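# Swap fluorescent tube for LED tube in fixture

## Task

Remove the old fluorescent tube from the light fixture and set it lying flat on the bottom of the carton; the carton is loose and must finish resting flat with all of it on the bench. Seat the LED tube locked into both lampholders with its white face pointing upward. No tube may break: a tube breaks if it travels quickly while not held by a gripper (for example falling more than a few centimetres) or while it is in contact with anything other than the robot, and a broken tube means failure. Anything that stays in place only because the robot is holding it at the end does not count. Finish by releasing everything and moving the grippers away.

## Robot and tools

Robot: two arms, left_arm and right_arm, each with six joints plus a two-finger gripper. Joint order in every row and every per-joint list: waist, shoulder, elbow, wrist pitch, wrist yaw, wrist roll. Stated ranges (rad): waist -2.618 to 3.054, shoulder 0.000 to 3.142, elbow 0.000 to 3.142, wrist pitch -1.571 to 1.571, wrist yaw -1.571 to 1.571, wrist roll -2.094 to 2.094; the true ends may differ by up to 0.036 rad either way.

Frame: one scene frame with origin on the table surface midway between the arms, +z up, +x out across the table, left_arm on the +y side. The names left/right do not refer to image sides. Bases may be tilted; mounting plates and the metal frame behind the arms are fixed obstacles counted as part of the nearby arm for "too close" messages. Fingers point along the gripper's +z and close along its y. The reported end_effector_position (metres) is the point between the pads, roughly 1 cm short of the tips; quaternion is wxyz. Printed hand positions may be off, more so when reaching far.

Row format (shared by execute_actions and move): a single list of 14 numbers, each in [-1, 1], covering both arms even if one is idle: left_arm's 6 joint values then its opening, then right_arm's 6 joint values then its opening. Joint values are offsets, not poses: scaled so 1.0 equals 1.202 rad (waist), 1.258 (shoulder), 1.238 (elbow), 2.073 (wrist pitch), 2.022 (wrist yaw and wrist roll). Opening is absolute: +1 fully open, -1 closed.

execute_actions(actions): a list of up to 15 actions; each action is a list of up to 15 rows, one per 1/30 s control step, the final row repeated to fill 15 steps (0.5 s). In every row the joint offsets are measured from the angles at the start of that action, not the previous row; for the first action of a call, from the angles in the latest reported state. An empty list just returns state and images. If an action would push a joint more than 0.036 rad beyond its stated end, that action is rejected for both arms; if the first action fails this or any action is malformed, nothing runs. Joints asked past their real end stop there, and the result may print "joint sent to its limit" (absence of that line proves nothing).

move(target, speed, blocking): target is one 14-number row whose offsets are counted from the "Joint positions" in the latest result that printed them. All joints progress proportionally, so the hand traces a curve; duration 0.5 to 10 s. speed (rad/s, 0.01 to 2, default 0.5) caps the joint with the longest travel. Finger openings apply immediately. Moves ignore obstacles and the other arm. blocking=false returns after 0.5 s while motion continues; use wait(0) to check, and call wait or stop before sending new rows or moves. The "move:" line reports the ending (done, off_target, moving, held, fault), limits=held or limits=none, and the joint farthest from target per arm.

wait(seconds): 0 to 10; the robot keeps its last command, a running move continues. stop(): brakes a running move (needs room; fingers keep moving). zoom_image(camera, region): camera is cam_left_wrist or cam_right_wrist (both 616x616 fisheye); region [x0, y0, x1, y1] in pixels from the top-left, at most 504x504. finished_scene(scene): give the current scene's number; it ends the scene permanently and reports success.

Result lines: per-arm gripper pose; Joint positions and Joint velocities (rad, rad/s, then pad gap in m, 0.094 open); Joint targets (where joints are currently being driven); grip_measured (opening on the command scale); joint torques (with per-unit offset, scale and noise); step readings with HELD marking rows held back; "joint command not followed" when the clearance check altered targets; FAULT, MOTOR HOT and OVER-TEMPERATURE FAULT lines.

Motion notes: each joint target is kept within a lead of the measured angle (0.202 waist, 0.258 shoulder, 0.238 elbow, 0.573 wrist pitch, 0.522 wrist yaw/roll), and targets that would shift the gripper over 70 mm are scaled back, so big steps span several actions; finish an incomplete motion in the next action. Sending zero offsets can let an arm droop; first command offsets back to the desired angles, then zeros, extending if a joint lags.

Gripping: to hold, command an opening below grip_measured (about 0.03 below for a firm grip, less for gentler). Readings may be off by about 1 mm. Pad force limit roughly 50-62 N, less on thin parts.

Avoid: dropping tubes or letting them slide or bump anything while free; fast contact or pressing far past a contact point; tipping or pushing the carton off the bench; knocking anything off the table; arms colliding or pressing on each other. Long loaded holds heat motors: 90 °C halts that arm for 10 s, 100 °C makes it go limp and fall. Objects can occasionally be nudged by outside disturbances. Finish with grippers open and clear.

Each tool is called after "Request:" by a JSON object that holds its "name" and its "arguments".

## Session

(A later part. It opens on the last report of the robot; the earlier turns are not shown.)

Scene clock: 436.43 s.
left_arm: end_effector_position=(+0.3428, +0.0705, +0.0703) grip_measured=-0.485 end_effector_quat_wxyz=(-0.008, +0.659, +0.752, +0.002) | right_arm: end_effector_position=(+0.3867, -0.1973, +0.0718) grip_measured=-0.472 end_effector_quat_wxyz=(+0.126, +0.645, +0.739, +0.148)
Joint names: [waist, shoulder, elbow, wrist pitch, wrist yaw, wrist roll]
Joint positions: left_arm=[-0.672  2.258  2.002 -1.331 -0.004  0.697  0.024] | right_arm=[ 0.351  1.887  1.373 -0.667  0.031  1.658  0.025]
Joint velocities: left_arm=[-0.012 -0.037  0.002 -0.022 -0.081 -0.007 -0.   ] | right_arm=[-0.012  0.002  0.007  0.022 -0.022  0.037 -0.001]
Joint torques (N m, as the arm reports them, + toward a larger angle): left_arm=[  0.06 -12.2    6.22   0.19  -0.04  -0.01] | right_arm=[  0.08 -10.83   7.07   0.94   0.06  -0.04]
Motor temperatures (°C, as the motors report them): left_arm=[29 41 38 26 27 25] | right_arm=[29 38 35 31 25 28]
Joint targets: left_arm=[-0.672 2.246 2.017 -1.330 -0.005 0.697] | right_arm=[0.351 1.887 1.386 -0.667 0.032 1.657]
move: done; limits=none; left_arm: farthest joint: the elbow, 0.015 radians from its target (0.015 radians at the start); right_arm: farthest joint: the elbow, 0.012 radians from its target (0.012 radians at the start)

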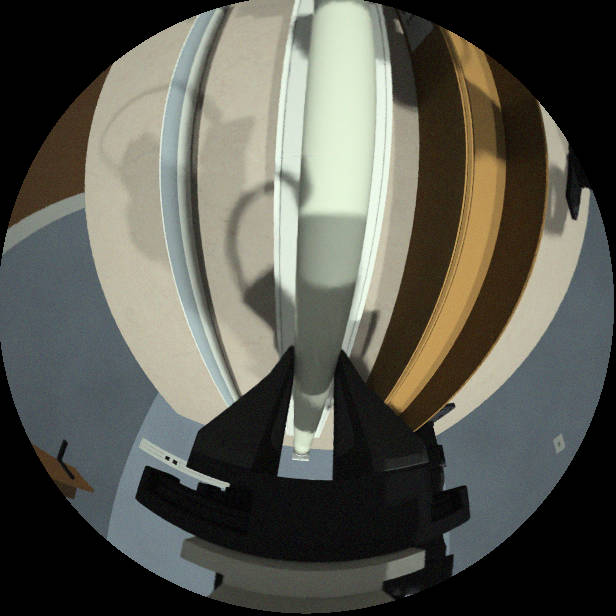

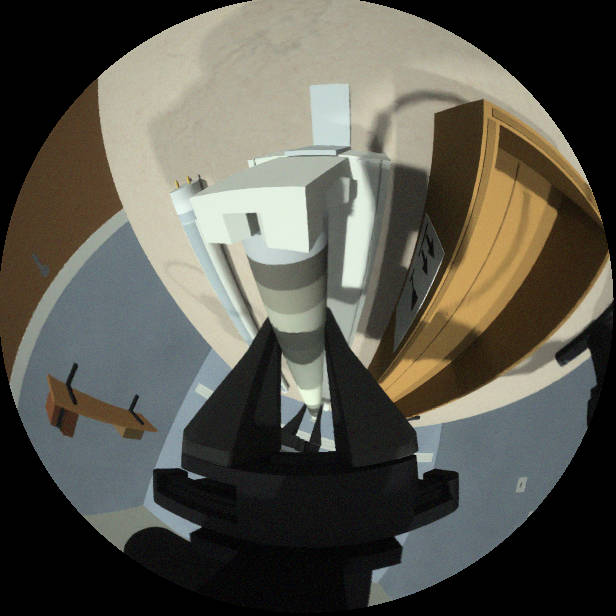

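Request:
{"name": "move", "arguments": {"target": [0, -0.01, 0.012, 0, 0, 0, -0.53, -0.125, -0.3235, 0.0864, -0.156, -0.015, 0, 1], "speed": 0.45}}

Request:
{"name": "move", "arguments": {"target": [0, -0.012, 0.0913, -0.0434, 0, 0, -0.53, 0, 0, 0.01, 0, 0, 0, 1], "speed": 0.1}}

Scene clock: 446.70 s.
left_arm: end_effector_position=(+0.3428, +0.0705, +0.0703) grip_measured=-0.485 end_effector_quat_wxyz=(-0.008, +0.659, +0.752, +0.002) | right_arm: end_effector_position=(+0.3348, -0.2587, +0.2184) grip_measured=+1.000 end_effector_quat_wxyz=(+0.175, +0.681, +0.680, +0.207)
Joint names: [waist, shoulder, elbow, wrist pitch, wrist yaw, wrist roll]
Joint positions: left_arm=[-0.672  2.258  2.002 -1.331 -0.004  0.697  0.024] | right_arm=[ 0.21   1.501  1.454 -0.975  0.002  1.658  0.094]
Joint velocities: left_arm=[-0.007 -0.012 -0.007  0.007  0.037 -0.007 -0.002] | right_arm=[ 0.002  0.012 -0.002 -0.022 -0.037  0.066  0.   ]
Joint torques (N m, as the arm reports them, + toward a larger angle): left_arm=[  0.07 -12.19   6.21   0.16  -0.03  -0.01] | right_arm=[-0.71 -8.86  8.45  1.03  0.01 -0.01]
Motor temperatures (°C, as the motors report them): left_arm=[29 43 38 26 27 25] | right_arm=[29 38 35 31 25 28]
Joint targets: left_arm=[-0.672 2.246 2.017 -1.331 -0.004 0.697] | right_arm=[0.201 1.480 1.480 -0.990 0.001 1.658]
move: off_target (right_arm); limits=none; left_arm: farthest joint: the elbow, 0.015 radians from its target (0.015 radians at the start); right_arm: farthest joint: the elbow, 0.026 radians from its target (0.107 radians at the start)

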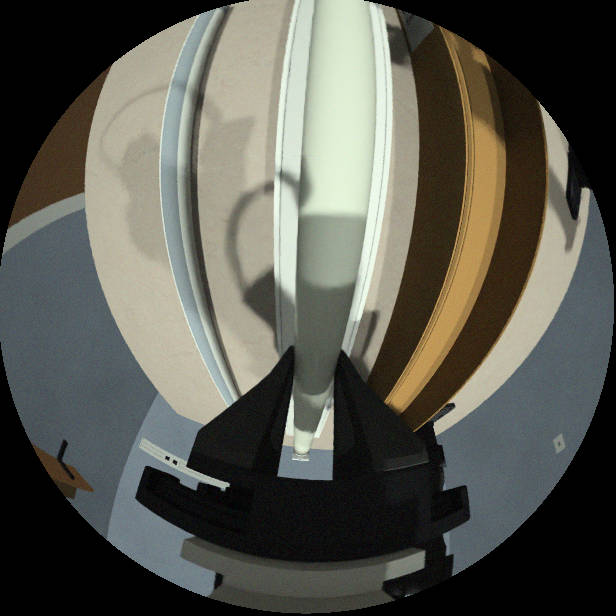

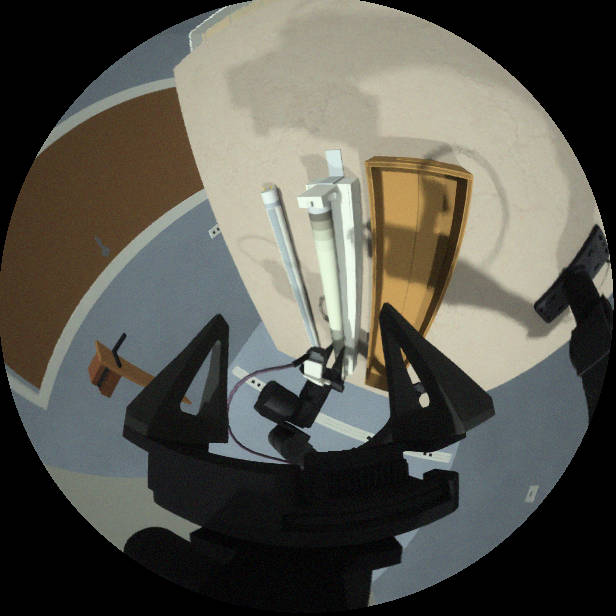

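Scene clock: 448.27 s.
left_arm: end_effector_position=(+0.3418, +0.0717, +0.0901) grip_measured=-0.485 end_effector_quat_wxyz=(-0.010, +0.659, +0.752, +0.002) | right_arm: end_effector_position=(+0.3348, -0.2587, +0.2184) grip_measured=+1.000 end_effector_quat_wxyz=(+0.175, +0.681, +0.680, +0.207)
Joint names: [waist, shoulder, elbow, wrist pitch, wrist yaw, wrist roll]
Joint positions: left_arm=[-0.672  2.258  2.081 -1.414 -0.004  0.697  0.024] | right_arm=[ 0.21   1.501  1.454 -0.975  0.002  1.658  0.094]
Joint velocities: left_arm=[-0.002  0.002 -0.012 -0.051  0.007  0.037 -0.   ] | right_arm=[ 0.002  0.002 -0.012 -0.007  0.051 -0.051  0.   ]
Joint torques (N m, as the arm reports them, + toward a larger angle): left_arm=[  0.05 -12.37   7.73   0.06  -0.02  -0.01] | right_arm=[-0.07 -7.05  7.22  1.19  0.02 -0.01]
Motor temperatures (°C, as the motors report them): left_arm=[29 43 38 26 27 25] | right_arm=[29 38 35 31 25 28]
Joint targets: left_arm=[-0.672 2.243 2.115 -1.422 -0.003 0.697] | right_arm=[0.210 1.501 1.466 -0.975 0.002 1.658]
move: off_target (left_arm); limits=none; left_arm: farthest joint: the elbow, 0.034 radians from its target (0.113 radians at the start); right_arm: farthest joint: the elbow, 0.013 radians from its target (0.013 radians at the start)

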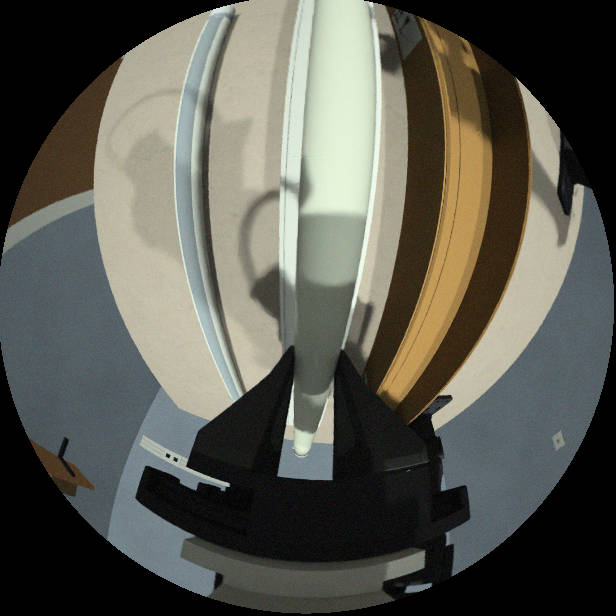

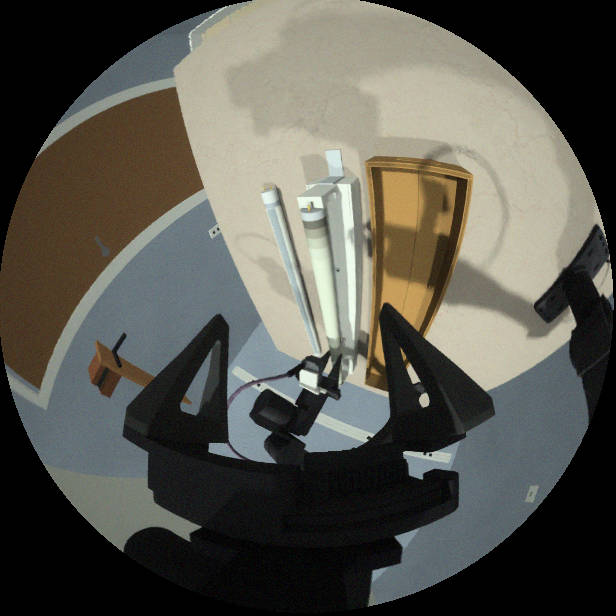

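Request:
{"name": "move", "arguments": {"target": [0, -0.012, 0.108, -0.0487, 0, 0, -0.53, 0, 0, 0.01, 0, 0, 0, 1], "speed": 0.15}}

Scene clock: 464.37 s.
left_arm: end_effector_position=(+0.3407, +0.0728, +0.1150) grip_measured=-0.485 end_effector_quat_wxyz=(-0.008, +0.659, +0.752, +0.003) | right_arm: end_effector_position=(+0.3348, -0.2587, +0.2184) grip_measured=+1.000 end_effector_quat_wxyz=(+0.175, +0.681, +0.680, +0.207)
Joint names: [waist, shoulder, elbow, wrist pitch, wrist yaw, wrist roll]
Joint positions: left_arm=[-0.672  2.258  2.18  -1.509 -0.005  0.697  0.024] | right_arm=[ 0.21   1.501  1.454 -0.975  0.002  1.658  0.094]
Joint velocities: left_arm=[ 0.007  0.012 -0.017  0.007 -0.051 -0.022  0.001] | right_arm=[-0.007  0.007 -0.002  0.066  0.037 -0.022  0.   ]
Joint torques (N m, as the arm reports them, + toward a larger angle): left_arm=[  0.06 -12.29   7.62   0.08  -0.03  -0.01] | right_arm=[ 0.13 -7.01  7.29  1.19  0.05  0.02]
Motor temperatures (°C, as the motors report them): left_arm=[29 44 40 26 27 25] | right_arm=[29 37 35 31 25 28]
Joint targets: left_arm=[-0.672 2.243 2.214 -1.515 -0.004 0.697] | right_arm=[0.210 1.501 1.466 -0.975 0.002 1.658]
move: off_target (left_arm); limits=none; left_arm: farthest joint: the elbow, 0.035 radians from its target (0.134 radians at the start); right_arm: farthest joint: the elbow, 0.013 radians from its target (0.013 radians at the start)

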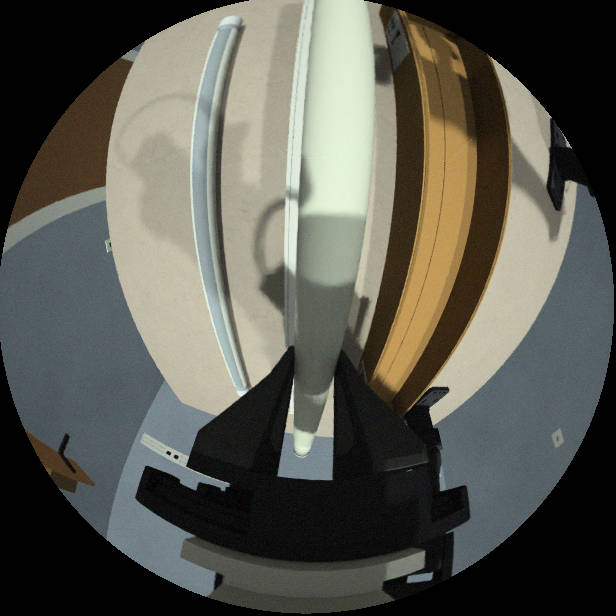

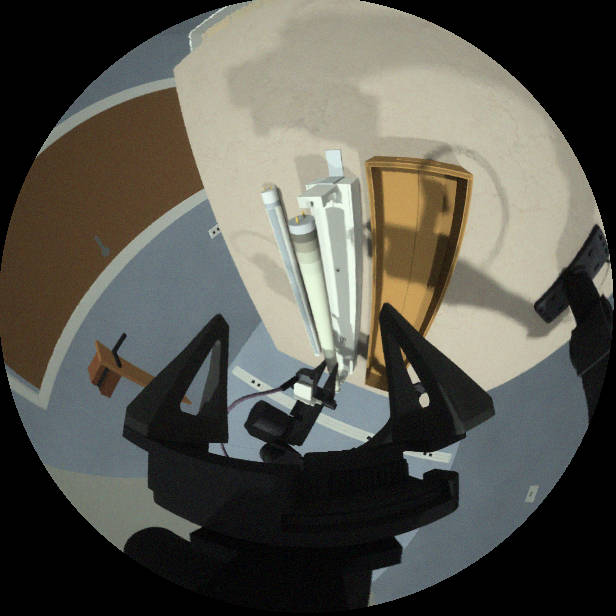

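Request:
{"name": "move", "arguments": {"target": [0, -0.054, 0.012, 0, 0, 0, -0.53, 0, 0, 0.01, 0, 0, 0, 1], "speed": 0.15}}

Scene clock: 474.23 s.
left_arm: end_effector_position=(+0.3405, +0.0729, +0.1309) grip_measured=-0.485 end_effector_quat_wxyz=(+0.011, +0.659, +0.752, +0.002) | right_arm: end_effector_position=(+0.3348, -0.2587, +0.2184) grip_measured=+1.000 end_effector_quat_wxyz=(+0.175, +0.681, +0.680, +0.207)
Joint names: [waist, shoulder, elbow, wrist pitch, wrist yaw, wrist roll]
Joint positions: left_arm=[-0.672  2.22   2.18  -1.509 -0.005  0.697  0.024] | right_arm=[ 0.21   1.501  1.454 -0.975  0.002  1.658  0.094]
Joint velocities: left_arm=[-0.017 -0.002 -0.002 -0.125 -0.007 -0.007 -0.   ] | right_arm=[-0.012  0.012  0.002 -0.007  0.007 -0.022  0.   ]
Joint torques (N m, as the arm reports them, + toward a larger angle): left_arm=[  0.05 -13.24   6.16   0.25  -0.03  -0.01] | right_arm=[ 0.04 -7.03  7.37  1.22  0.   -0.03]
Motor temperatures (°C, as the motors report them): left_arm=[29 45 41 26 27 25] | right_arm=[29 36 35 31 25 28]
Joint targets: left_arm=[-0.672 2.190 2.195 -1.509 -0.005 0.697] | right_arm=[0.210 1.501 1.466 -0.975 0.002 1.658]
move: off_target (left_arm); limits=none; left_arm: farthest joint: the shoulder, 0.030 radians from its target (0.068 radians at the start); right_arm: farthest joint: the elbow, 0.013 radians from its target (0.013 radians at the start)

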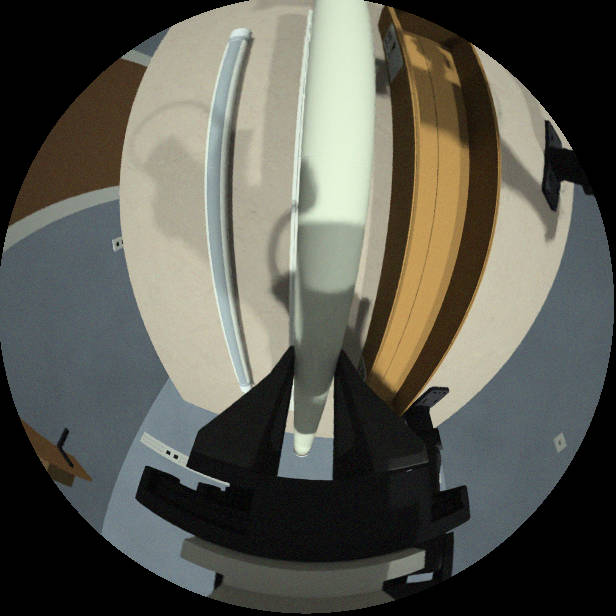

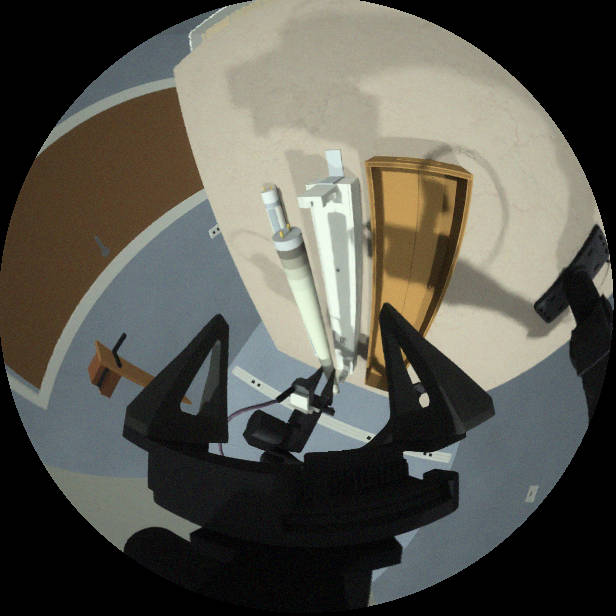

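Request:
{"name": "move", "arguments": {"target": [-0.2406, -0.1878, -0.3826, 0.1087, 0, -0.1812, -0.53, 0, 0, 0.01, 0, 0, 0, 0], "speed": 0.25}}

Scene clock: 481.60 s.
left_arm: end_effector_position=(+0.2187, +0.0397, +0.0926) grip_measured=-0.485 end_effector_quat_wxyz=(-0.012, +0.631, +0.775, +0.007) | right_arm: end_effector_position=(+0.3348, -0.2587, +0.2184) grip_measured=+0.003 end_effector_quat_wxyz=(+0.175, +0.681, +0.680, +0.207)
Joint names: [waist, shoulder, elbow, wrist pitch, wrist yaw, wrist roll]
Joint positions: left_arm=[-0.957  2.02   1.718 -1.296 -0.005  0.34   0.024] | right_arm=[ 0.21   1.501  1.454 -0.975  0.002  1.658  0.047]
Joint velocities: left_arm=[-0.007 -0.007  0.007  0.007 -0.022 -0.037 -0.   ] | right_arm=[ 0.012 -0.007  0.002 -0.022 -0.051 -0.139  0.001]
Joint torques (N m, as the arm reports them, + toward a larger angle): left_arm=[ -0.45 -12.35   4.15   0.29  -0.02  -0.1 ] | right_arm=[-0.01 -7.11  7.34  1.19  0.02 -0.01]
Motor temperatures (°C, as the motors report them): left_arm=[29 46 40 26 27 25] | right_arm=[29 36 35 31 25 28]
Joint targets: left_arm=[-0.962 1.984 1.706 -1.284 -0.004 0.331] | right_arm=[0.210 1.501 1.466 -0.975 0.002 1.658]
move: off_target (left_arm); limits=none; left_arm: farthest joint: the shoulder, 0.036 radians from its target (0.236 radians at the start); right_arm: farthest joint: the elbow, 0.013 radians from its target (0.013 radians at the start)

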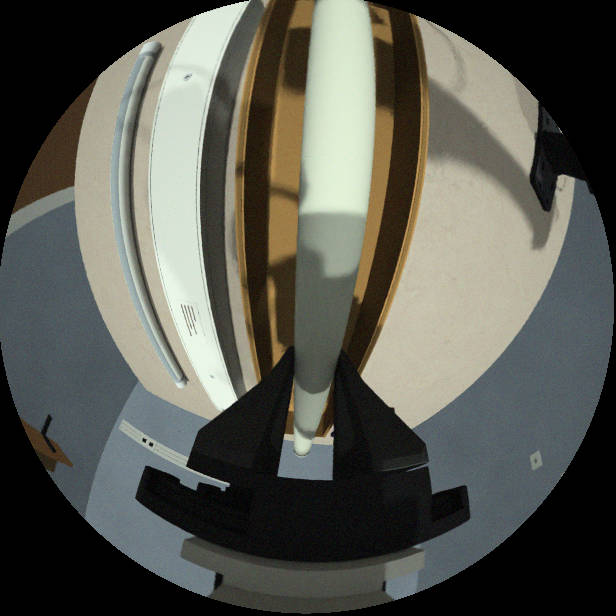

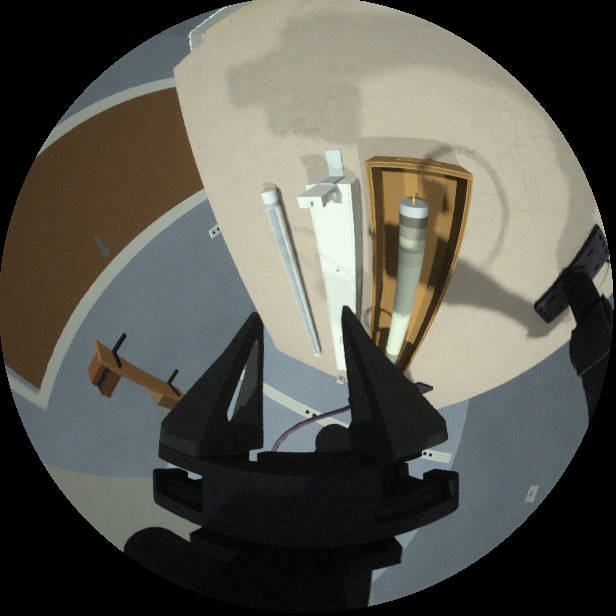

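Request:
{"name": "zoom_image", "arguments": {"camera": "cam_right_wrist", "region": [350, 135, 490, 275]}}

Request:
{"name": "zoom_image", "arguments": {"camera": "cam_left_wrist", "region": [260, 390, 350, 480]}}

Region (350, 135, 490, 275) of cam_right_wrist's 616x616 image, scaled by 3.600, with more detail than that image has.

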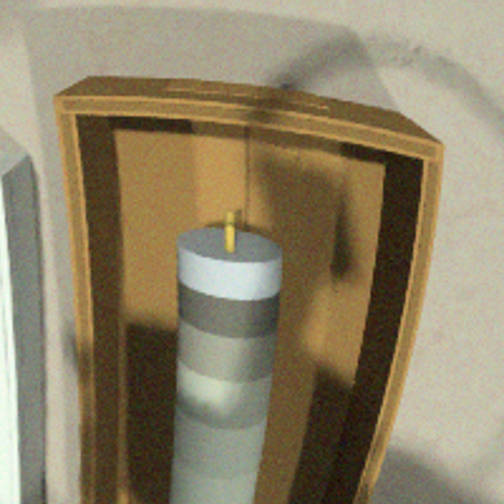

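Region (260, 390, 350, 480) of cam_left_wrist's 616x616 image, scaled by 5.600, with more detail than that image has.

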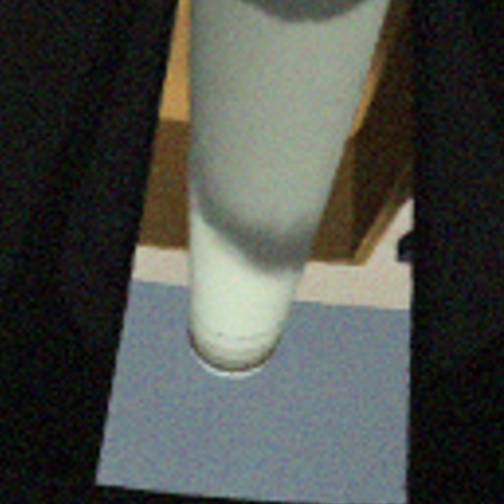

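Request:
{"name": "move", "arguments": {"target": [0, -0.015, -0.2077, 0.1298, 0, 0, -0.53, 0, 0, 0.01, 0, 0, 0, 0], "speed": 0.18}}

Request:
{"name": "zoom_image", "arguments": {"camera": "cam_right_wrist", "region": [350, 135, 490, 275]}}

Request:
{"name": "zoom_image", "arguments": {"camera": "cam_left_wrist", "region": [260, 390, 350, 480]}}

Scene clock: 497.37 s.
left_arm: end_effector_position=(+0.2141, +0.0473, +0.0316) grip_measured=-0.485 end_effector_quat_wxyz=(-0.007, +0.631, +0.776, +0.005) | right_arm: end_effector_position=(+0.3348, -0.2587, +0.2184) grip_measured=+0.003 end_effector_quat_wxyz=(+0.175, +0.681, +0.680, +0.207)
Joint names: [waist, shoulder, elbow, wrist pitch, wrist yaw, wrist roll]
Joint positions: left_arm=[-0.957  2.02   1.471 -1.039 -0.005  0.339  0.024] | right_arm=[ 0.21   1.501  1.454 -0.975  0.002  1.658  0.047]
Joint velocities: left_arm=[ 0.002  0.017  0.007 -0.007 -0.007 -0.066 -0.   ] | right_arm=[ 0.002 -0.012 -0.007  0.066  0.022 -0.007 -0.001]
Joint torques (N m, as the arm reports them, + toward a larger angle): left_arm=[  0.06 -10.72   4.08   0.31  -0.03   0.  ] | right_arm=[ 0.02 -7.05  7.44  1.17  0.05 -0.02]
Motor temperatures (°C, as the motors report them): left_arm=[29 46 38 26 27 25] | right_arm=[29 36 35 31 25 28]
Joint targets: left_arm=[-0.957 2.001 1.461 -1.027 -0.005 0.340] | right_arm=[0.210 1.501 1.466 -0.975 0.002 1.658]
move: done; limits=none; left_arm: farthest joint: the shoulder, 0.019 radians from its target (0.019 radians at the start); right_arm: farthest joint: the elbow, 0.013 radians from its target (0.013 radians at the start)

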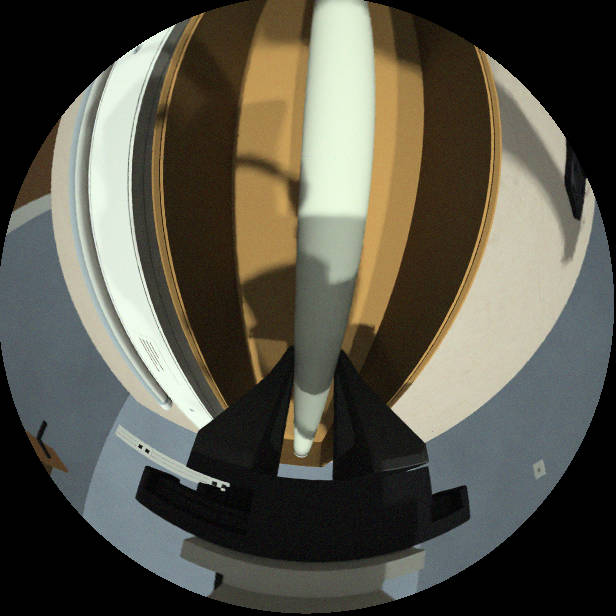

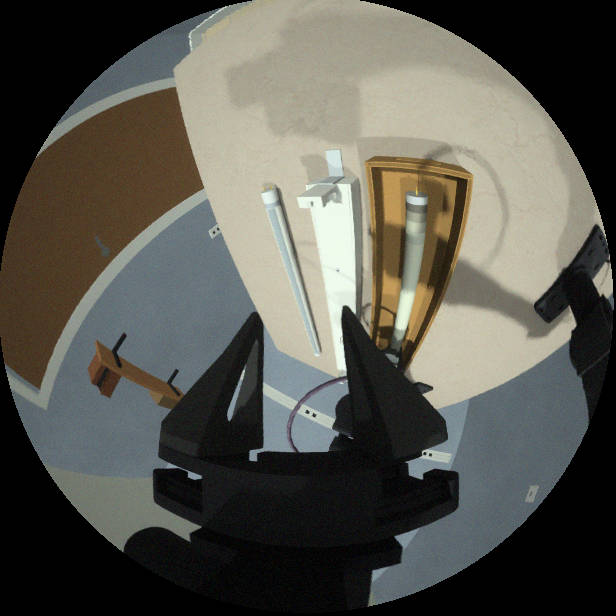

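Region (350, 135, 490, 275) of cam_right_wrist's 616x616 image, scaled by 3.600, with more detail than that image has.

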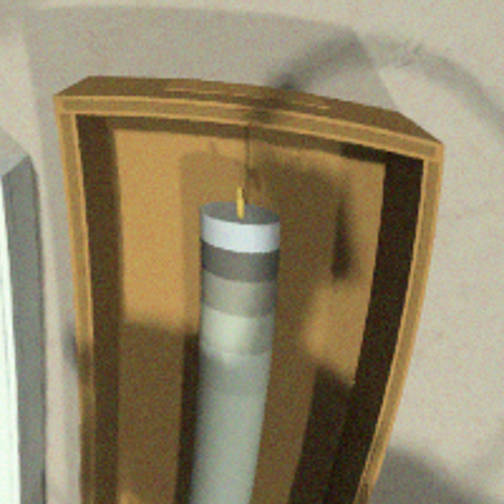

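Region (260, 390, 350, 480) of cam_left_wrist's 616x616 image, scaled by 5.600, with more detail than that image has.

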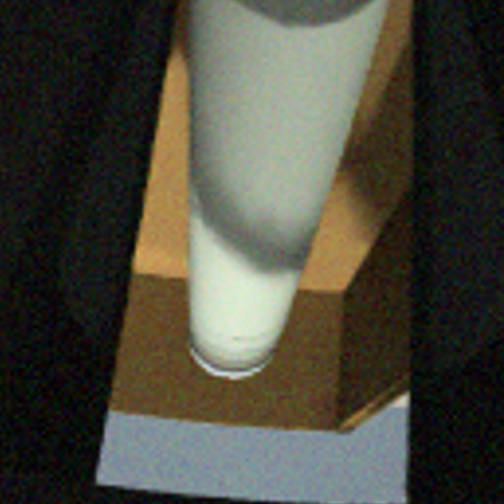

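Request:
{"name": "execute_actions", "arguments": {"actions": []}}

Scene clock: 514.37 s.
left_arm: end_effector_position=(+0.2142, +0.0472, +0.0316) grip_measured=-0.485 end_effector_quat_wxyz=(-0.007, +0.631, +0.776, +0.005) | right_arm: end_effector_position=(+0.3348, -0.2587, +0.2184) grip_measured=+0.003 end_effector_quat_wxyz=(+0.175, +0.681, +0.680, +0.207)
Joint names: [waist, shoulder, elbow, wrist pitch, wrist yaw, wrist roll]
Joint positions: left_arm=[-0.957  2.02   1.471 -1.039 -0.005  0.339  0.024] | right_arm=[ 0.21   1.501  1.454 -0.975  0.002  1.658  0.047]
Joint velocities: left_arm=[-0.017  0.017  0.007  0.037  0.007  0.037  0.001] | right_arm=[-0.012 -0.002 -0.007 -0.037  0.051 -0.037  0.   ]
Joint torques (N m, as the arm reports them, + toward a larger angle): left_arm=[  0.06 -10.73   4.08   0.32  -0.03   0.  ] | right_arm=[-0.05 -7.14  7.37  1.19  0.   -0.02]
Motor temperatures (°C, as the motors report them): left_arm=[29 45 37 26 27 25] | right_arm=[29 36 35 32 25 28]
Joint targets: left_arm=[-0.957 2.001 1.461 -1.027 -0.005 0.340] | right_arm=[0.210 1.501 1.466 -0.975 0.002 1.658]

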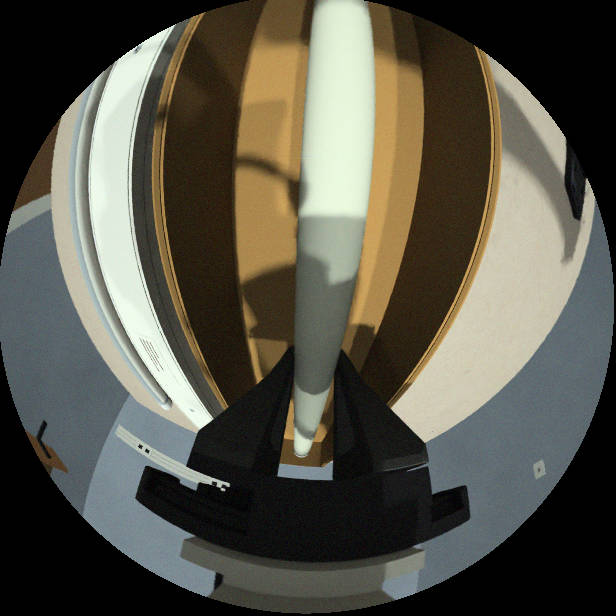

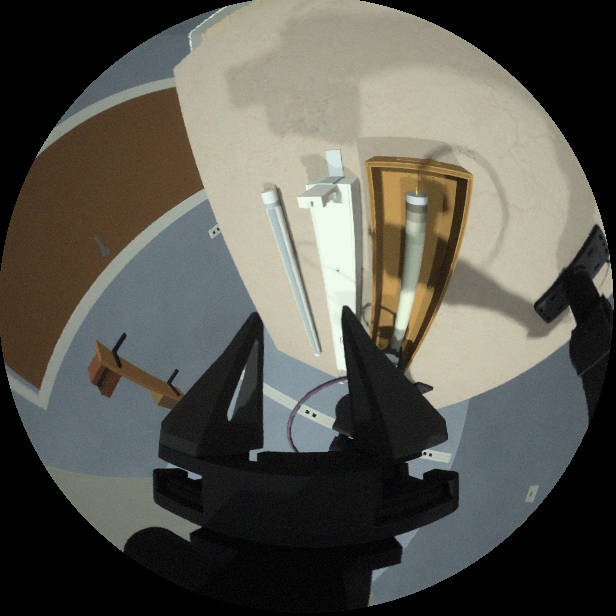

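Request:
{"name": "move", "arguments": {"target": [0,-0.0151,-0.0400,0.0245,0,0,-0.53, 0,0,0.0097,0,0,0,0], "speed": 0.04}}

Scene clock: 519.23 s.
left_arm: end_effector_position=(+0.2129, +0.0493, +0.0227) grip_measured=-0.485 end_effector_quat_wxyz=(-0.006, +0.631, +0.776, +0.005) | right_arm: end_effector_position=(+0.3348, -0.2587, +0.2184) grip_measured=+0.003 end_effector_quat_wxyz=(+0.175, +0.681, +0.680, +0.207)
Joint names: [waist, shoulder, elbow, wrist pitch, wrist yaw, wrist roll]
Joint positions: left_arm=[-0.957  2.02   1.434 -1.    -0.005  0.339  0.024] | right_arm=[ 0.21   1.501  1.454 -0.975  0.002  1.658  0.047]
Joint velocities: left_arm=[ 0.007 -0.012 -0.007 -0.037  0.066  0.037 -0.001] | right_arm=[-0.002 -0.012  0.007 -0.095 -0.037 -0.007  0.   ]
Joint torques (N m, as the arm reports them, + toward a larger angle): left_arm=[  0.07 -10.68   3.87   0.3   -0.03   0.  ] | right_arm=[ 0.02 -7.12  7.39  1.21  0.01  0.01]
Motor temperatures (°C, as the motors report them): left_arm=[29 45 37 26 27 25] | right_arm=[29 36 35 32 25 28]
Joint targets: left_arm=[-0.957 2.001 1.422 -0.988 -0.005 0.339] | right_arm=[0.210 1.501 1.466 -0.975 0.002 1.658]
move: done; limits=none; left_arm: farthest joint: the shoulder, 0.019 radians from its target (0.019 radians at the start); right_arm: farthest joint: the elbow, 0.012 radians from its target (0.012 radians at the start)

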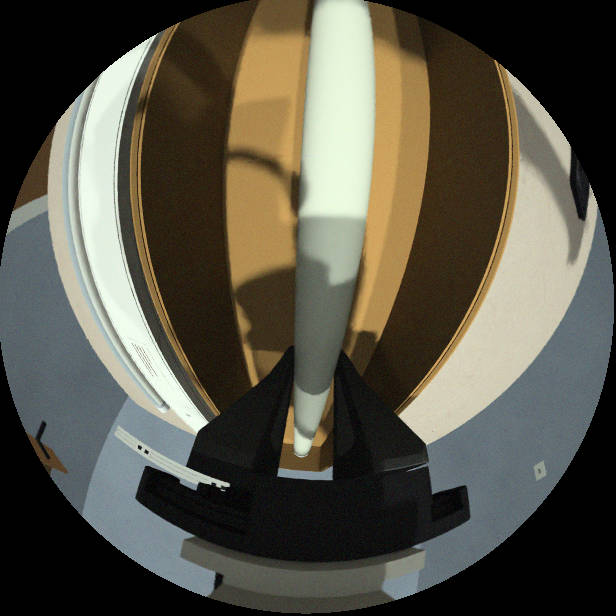

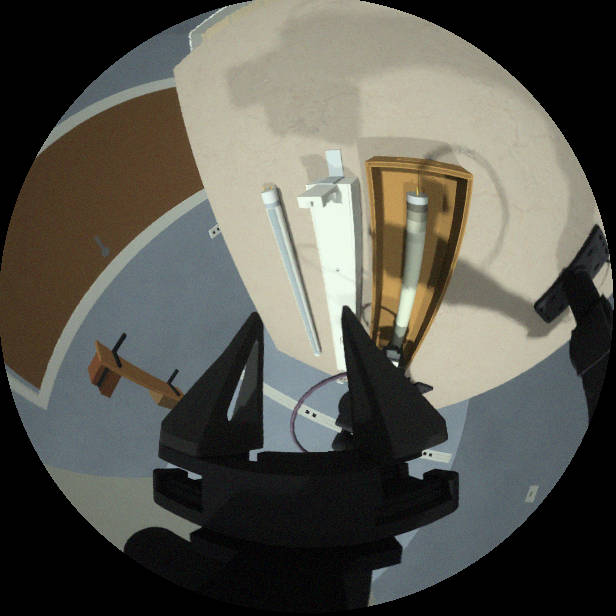

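Request:
{"name": "move", "arguments": {"target": [0,-0.0151,-0.0234,0.0135,0,0,-0.53, 0,0,0.0097,0,0,0,0], "speed": 0.03}}

Scene clock: 522.27 s.
left_arm: end_effector_position=(+0.2135, +0.0484, +0.0212) grip_measured=-0.485 end_effector_quat_wxyz=(-0.003, +0.631, +0.776, +0.003) | right_arm: end_effector_position=(+0.3348, -0.2587, +0.2184) grip_measured=+0.003 end_effector_quat_wxyz=(+0.175, +0.681, +0.680, +0.207)
Joint names: [waist, shoulder, elbow, wrist pitch, wrist yaw, wrist roll]
Joint positions: left_arm=[-0.957  2.02   1.428 -0.987 -0.005  0.339  0.024] | right_arm=[ 0.21   1.501  1.454 -0.975  0.002  1.658  0.047]
Joint velocities: left_arm=[-0.017 -0.017  0.002  0.007 -0.051 -0.051  0.   ] | right_arm=[ 0.012 -0.017 -0.002 -0.037 -0.007  0.022 -0.001]
Joint torques (N m, as the arm reports them, + toward a larger angle): left_arm=[  0.06 -10.69   3.08   0.38  -0.03  -0.01] | right_arm=[ 0.   -7.08  7.4   1.2   0.06 -0.01]
Motor temperatures (°C, as the motors report them): left_arm=[29 45 37 26 27 25] | right_arm=[29 36 35 32 25 28]
Joint targets: left_arm=[-0.957 2.001 1.405 -0.972 -0.005 0.339] | right_arm=[0.210 1.501 1.466 -0.975 0.002 1.658]
move: off_target (left_arm); limits=none; left_arm: farthest joint: the elbow, 0.023 radians from its target (0.029 radians at the start); right_arm: farthest joint: the elbow, 0.012 radians from its target (0.012 radians at the start)

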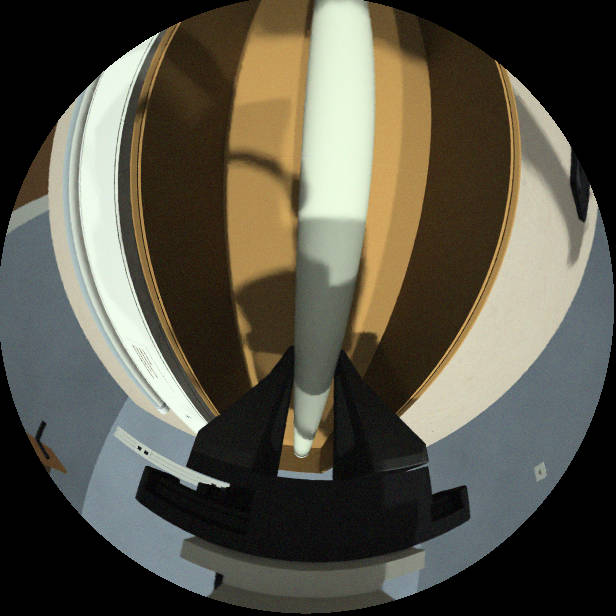

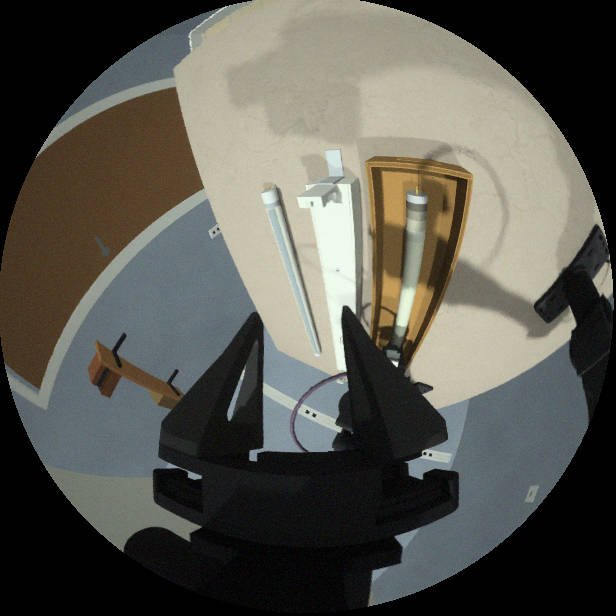

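Request:
{"name": "move", "arguments": {"target": [0,-0.0151,-0.004,0.004,0,0,-0.36, 0,0,0.0097,0,0,0,0], "speed": 0.03}}

Scene clock: 526.40 s.
left_arm: end_effector_position=(+0.2135, +0.0484, +0.0212) grip_measured=-0.363 end_effector_quat_wxyz=(-0.003, +0.631, +0.776, +0.003) | right_arm: end_effector_position=(+0.3348, -0.2587, +0.2184) grip_measured=+0.003 end_effector_quat_wxyz=(+0.175, +0.681, +0.680, +0.207)
Joint names: [waist, shoulder, elbow, wrist pitch, wrist yaw, wrist roll]
Joint positions: left_arm=[-0.957  2.02   1.428 -0.987 -0.005  0.339  0.03 ] | right_arm=[ 0.21   1.501  1.454 -0.975  0.002  1.658  0.047]
Joint velocities: left_arm=[-0.012 -0.017 -0.002  0.037  0.022  0.022 -0.   ] | right_arm=[-0.017  0.012 -0.002 -0.037 -0.022  0.022  0.   ]
Joint torques (N m, as the arm reports them, + toward a larger angle): left_arm=[  0.06 -10.69   4.47   0.29  -0.03  -0.01] | right_arm=[ 0.09 -7.11  7.3   1.19  0.05  0.01]
Motor temperatures (°C, as the motors report them): left_arm=[29 45 37 26 27 25] | right_arm=[29 36 35 32 25 28]
Joint targets: left_arm=[-0.957 2.001 1.423 -0.979 -0.005 0.339] | right_arm=[0.210 1.501 1.466 -0.975 0.002 1.658]
move: done; limits=none; left_arm: farthest joint: the shoulder, 0.019 radians from its target (0.019 radians at the start); right_arm: farthest joint: the elbow, 0.012 radians from its target (0.012 radians at the start)

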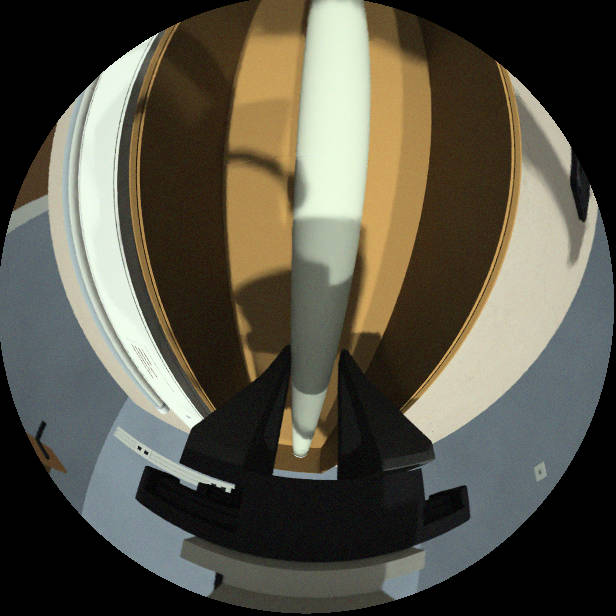

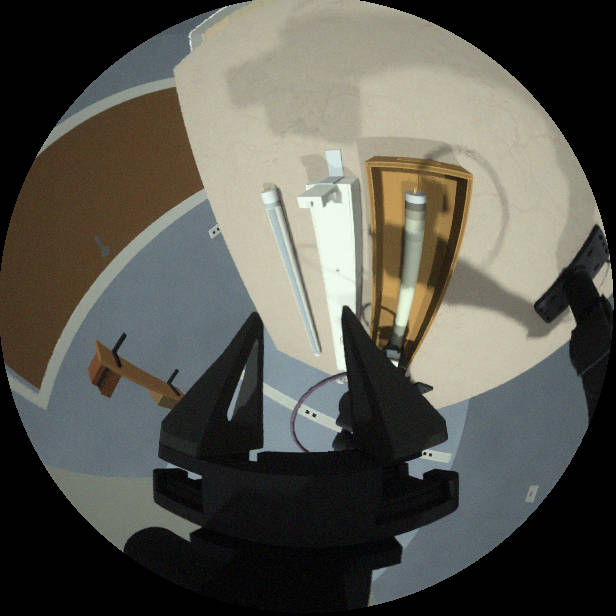

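Request:
{"name": "move", "arguments": {"target": [0,-0.0151,0.2116,-0.1177,0,0,-0.2, 0,0,0.0097,0,0,0,0], "speed": 0.25}}

Request:
{"name": "zoom_image", "arguments": {"camera": "cam_right_wrist", "region": [230, 130, 490, 390]}}

Scene clock: 648.10 s.
left_arm: end_effector_position=(+0.2198, +0.0379, +0.0778) grip_measured=-0.203 end_effector_quat_wxyz=(-0.005, +0.631, +0.776, +0.004) | right_arm: end_effector_position=(+0.3348, -0.2587, +0.2184) grip_measured=+0.003 end_effector_quat_wxyz=(+0.175, +0.681, +0.680, +0.207)
Joint names: [waist, shoulder, elbow, wrist pitch, wrist yaw, wrist roll]
Joint positions: left_arm=[-0.957  2.02   1.659 -1.224 -0.005  0.339  0.037] | right_arm=[ 0.21   1.501  1.454 -0.975  0.002  1.658  0.047]
Joint velocities: left_arm=[ 0.012  0.007  0.002 -0.066  0.022 -0.051  0.001] | right_arm=[ 0.012 -0.012 -0.002 -0.007  0.051 -0.022  0.001]
Joint torques (N m, as the arm reports them, + toward a larger angle): left_arm=[  0.06 -10.92   7.42   0.1   -0.03  -0.01] | right_arm=[ 0.09 -6.98  7.34  1.19  0.04 -0.03]
Motor temperatures (°C, as the motors report them): left_arm=[29 48 38 26 27 25] | right_arm=[29 35 36 32 25 28]
Joint targets: left_arm=[-0.957 2.001 1.690 -1.231 -0.005 0.339] | right_arm=[0.210 1.501 1.466 -0.975 0.002 1.658]
move: off_target (left_arm); limits=none; left_arm: farthest joint: the elbow, 0.030 radians from its target (0.262 radians at the start); right_arm: farthest joint: the elbow, 0.012 radians from its target (0.012 radians at the start)

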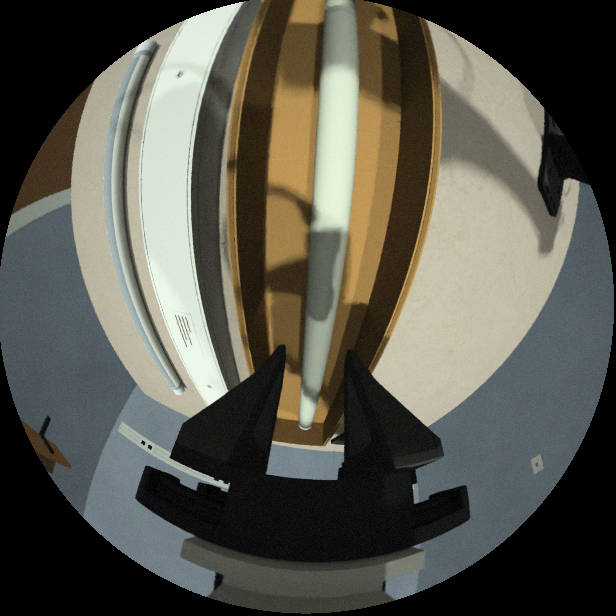

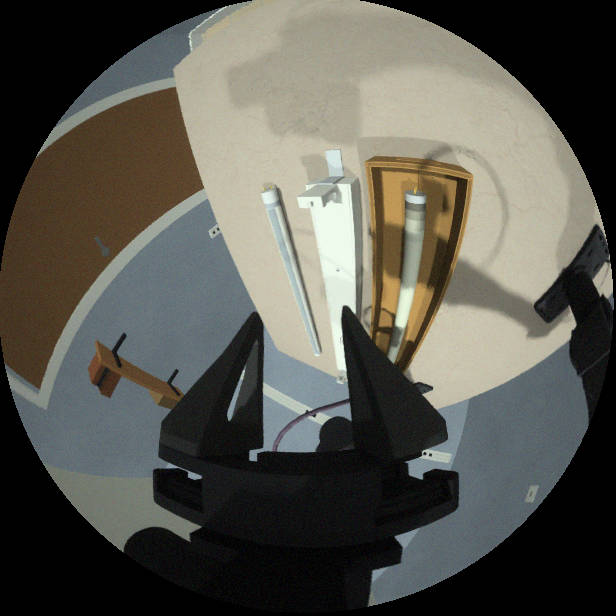

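Region (230, 130, 490, 390) of cam_right_wrist's 616x616 image, scaled by 1.938, with more detail than that image has.

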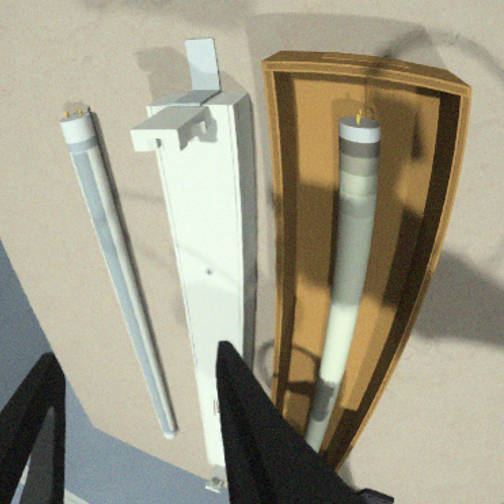

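Request:
{"name": "move", "arguments": {"target": [0.4376,0.2703,0.4798,-0.0386,-0.0504,0.3071,-0.12, 0.3078,-0.164,-1.0,0.9455,0,-0.0475,0.3], "speed": 0.8}}

Scene clock: 676.33 s.
left_arm: end_effector_position=(+0.4612, +0.1438, +0.0864) grip_measured=-0.123 end_effector_quat_wxyz=(+0.057, +0.659, +0.747, +0.065) | right_arm: end_effector_position=(+0.2877, -0.1339, +0.1470) grip_measured=+0.297 end_effector_quat_wxyz=(+0.347, +0.406, +0.638, +0.554)
Joint names: [waist, shoulder, elbow, wrist pitch, wrist yaw, wrist roll]
Joint positions: left_arm=[-0.432  2.356  2.22  -1.295 -0.102  0.952  0.041] | right_arm=[0.569 1.327 0.223 0.958 0.001 1.577 0.061]
Joint velocities: left_arm=[ 0.017 -0.002  0.002 -0.037 -0.007  0.066  0.   ] | right_arm=[-0.007  0.012  0.012  0.066  0.007 -0.022 -0.001]
Joint torques (N m, as the arm reports them, + toward a larger angle): left_arm=[  0.16 -11.72   7.83   0.38  -0.14   0.08] | right_arm=[ 1.09 -6.85  5.03  2.25  0.06 -0.21]
Motor temperatures (°C, as the motors report them): left_arm=[29 49 41 26 27 25] | right_arm=[29 35 35 33 25 28]
Joint targets: left_arm=[-0.431 2.359 2.254 -1.303 -0.107 0.960] | right_arm=[0.580 1.295 0.216 0.985 0.002 1.562]
move: off_target (left_arm, right_arm); limits=none; left_arm: farthest joint: the elbow, 0.033 radians from its target (0.594 radians at the start); right_arm: farthest joint: the shoulder, 0.032 radians from its target (0.206 radians at the start)

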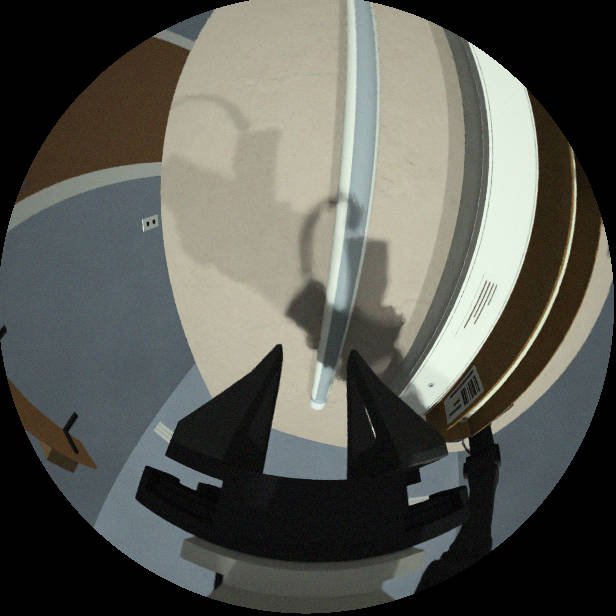

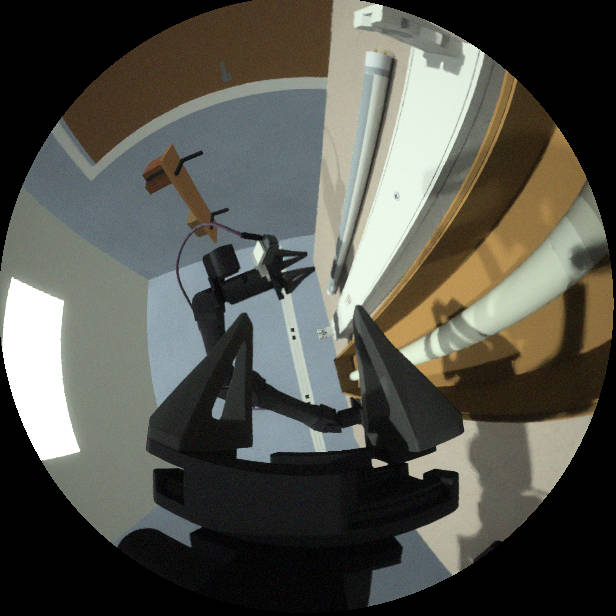

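Request:
{"name": "zoom_image", "arguments": {"camera": "cam_left_wrist", "region": [250, 260, 410, 420]}}

Request:
{"name": "zoom_image", "arguments": {"camera": "cam_right_wrist", "region": [330, 0, 480, 150]}}

Region (250, 260, 410, 420) of cam_left_wrist's 616x616 image, scaled by 3.150, with more detail than that image has.

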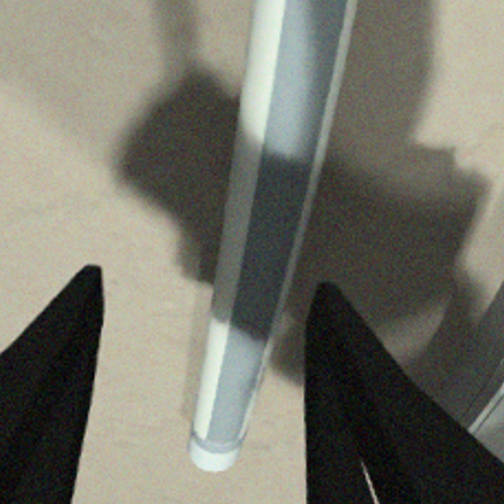

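Region (330, 0, 480, 150) of cam_right_wrist's 616x616 image, scaled by 3.360, with more detail than that image has.

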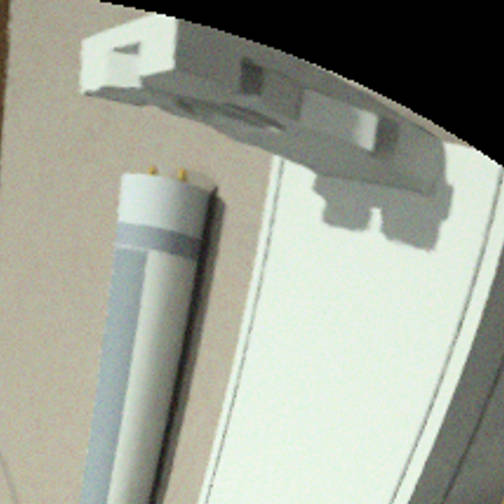

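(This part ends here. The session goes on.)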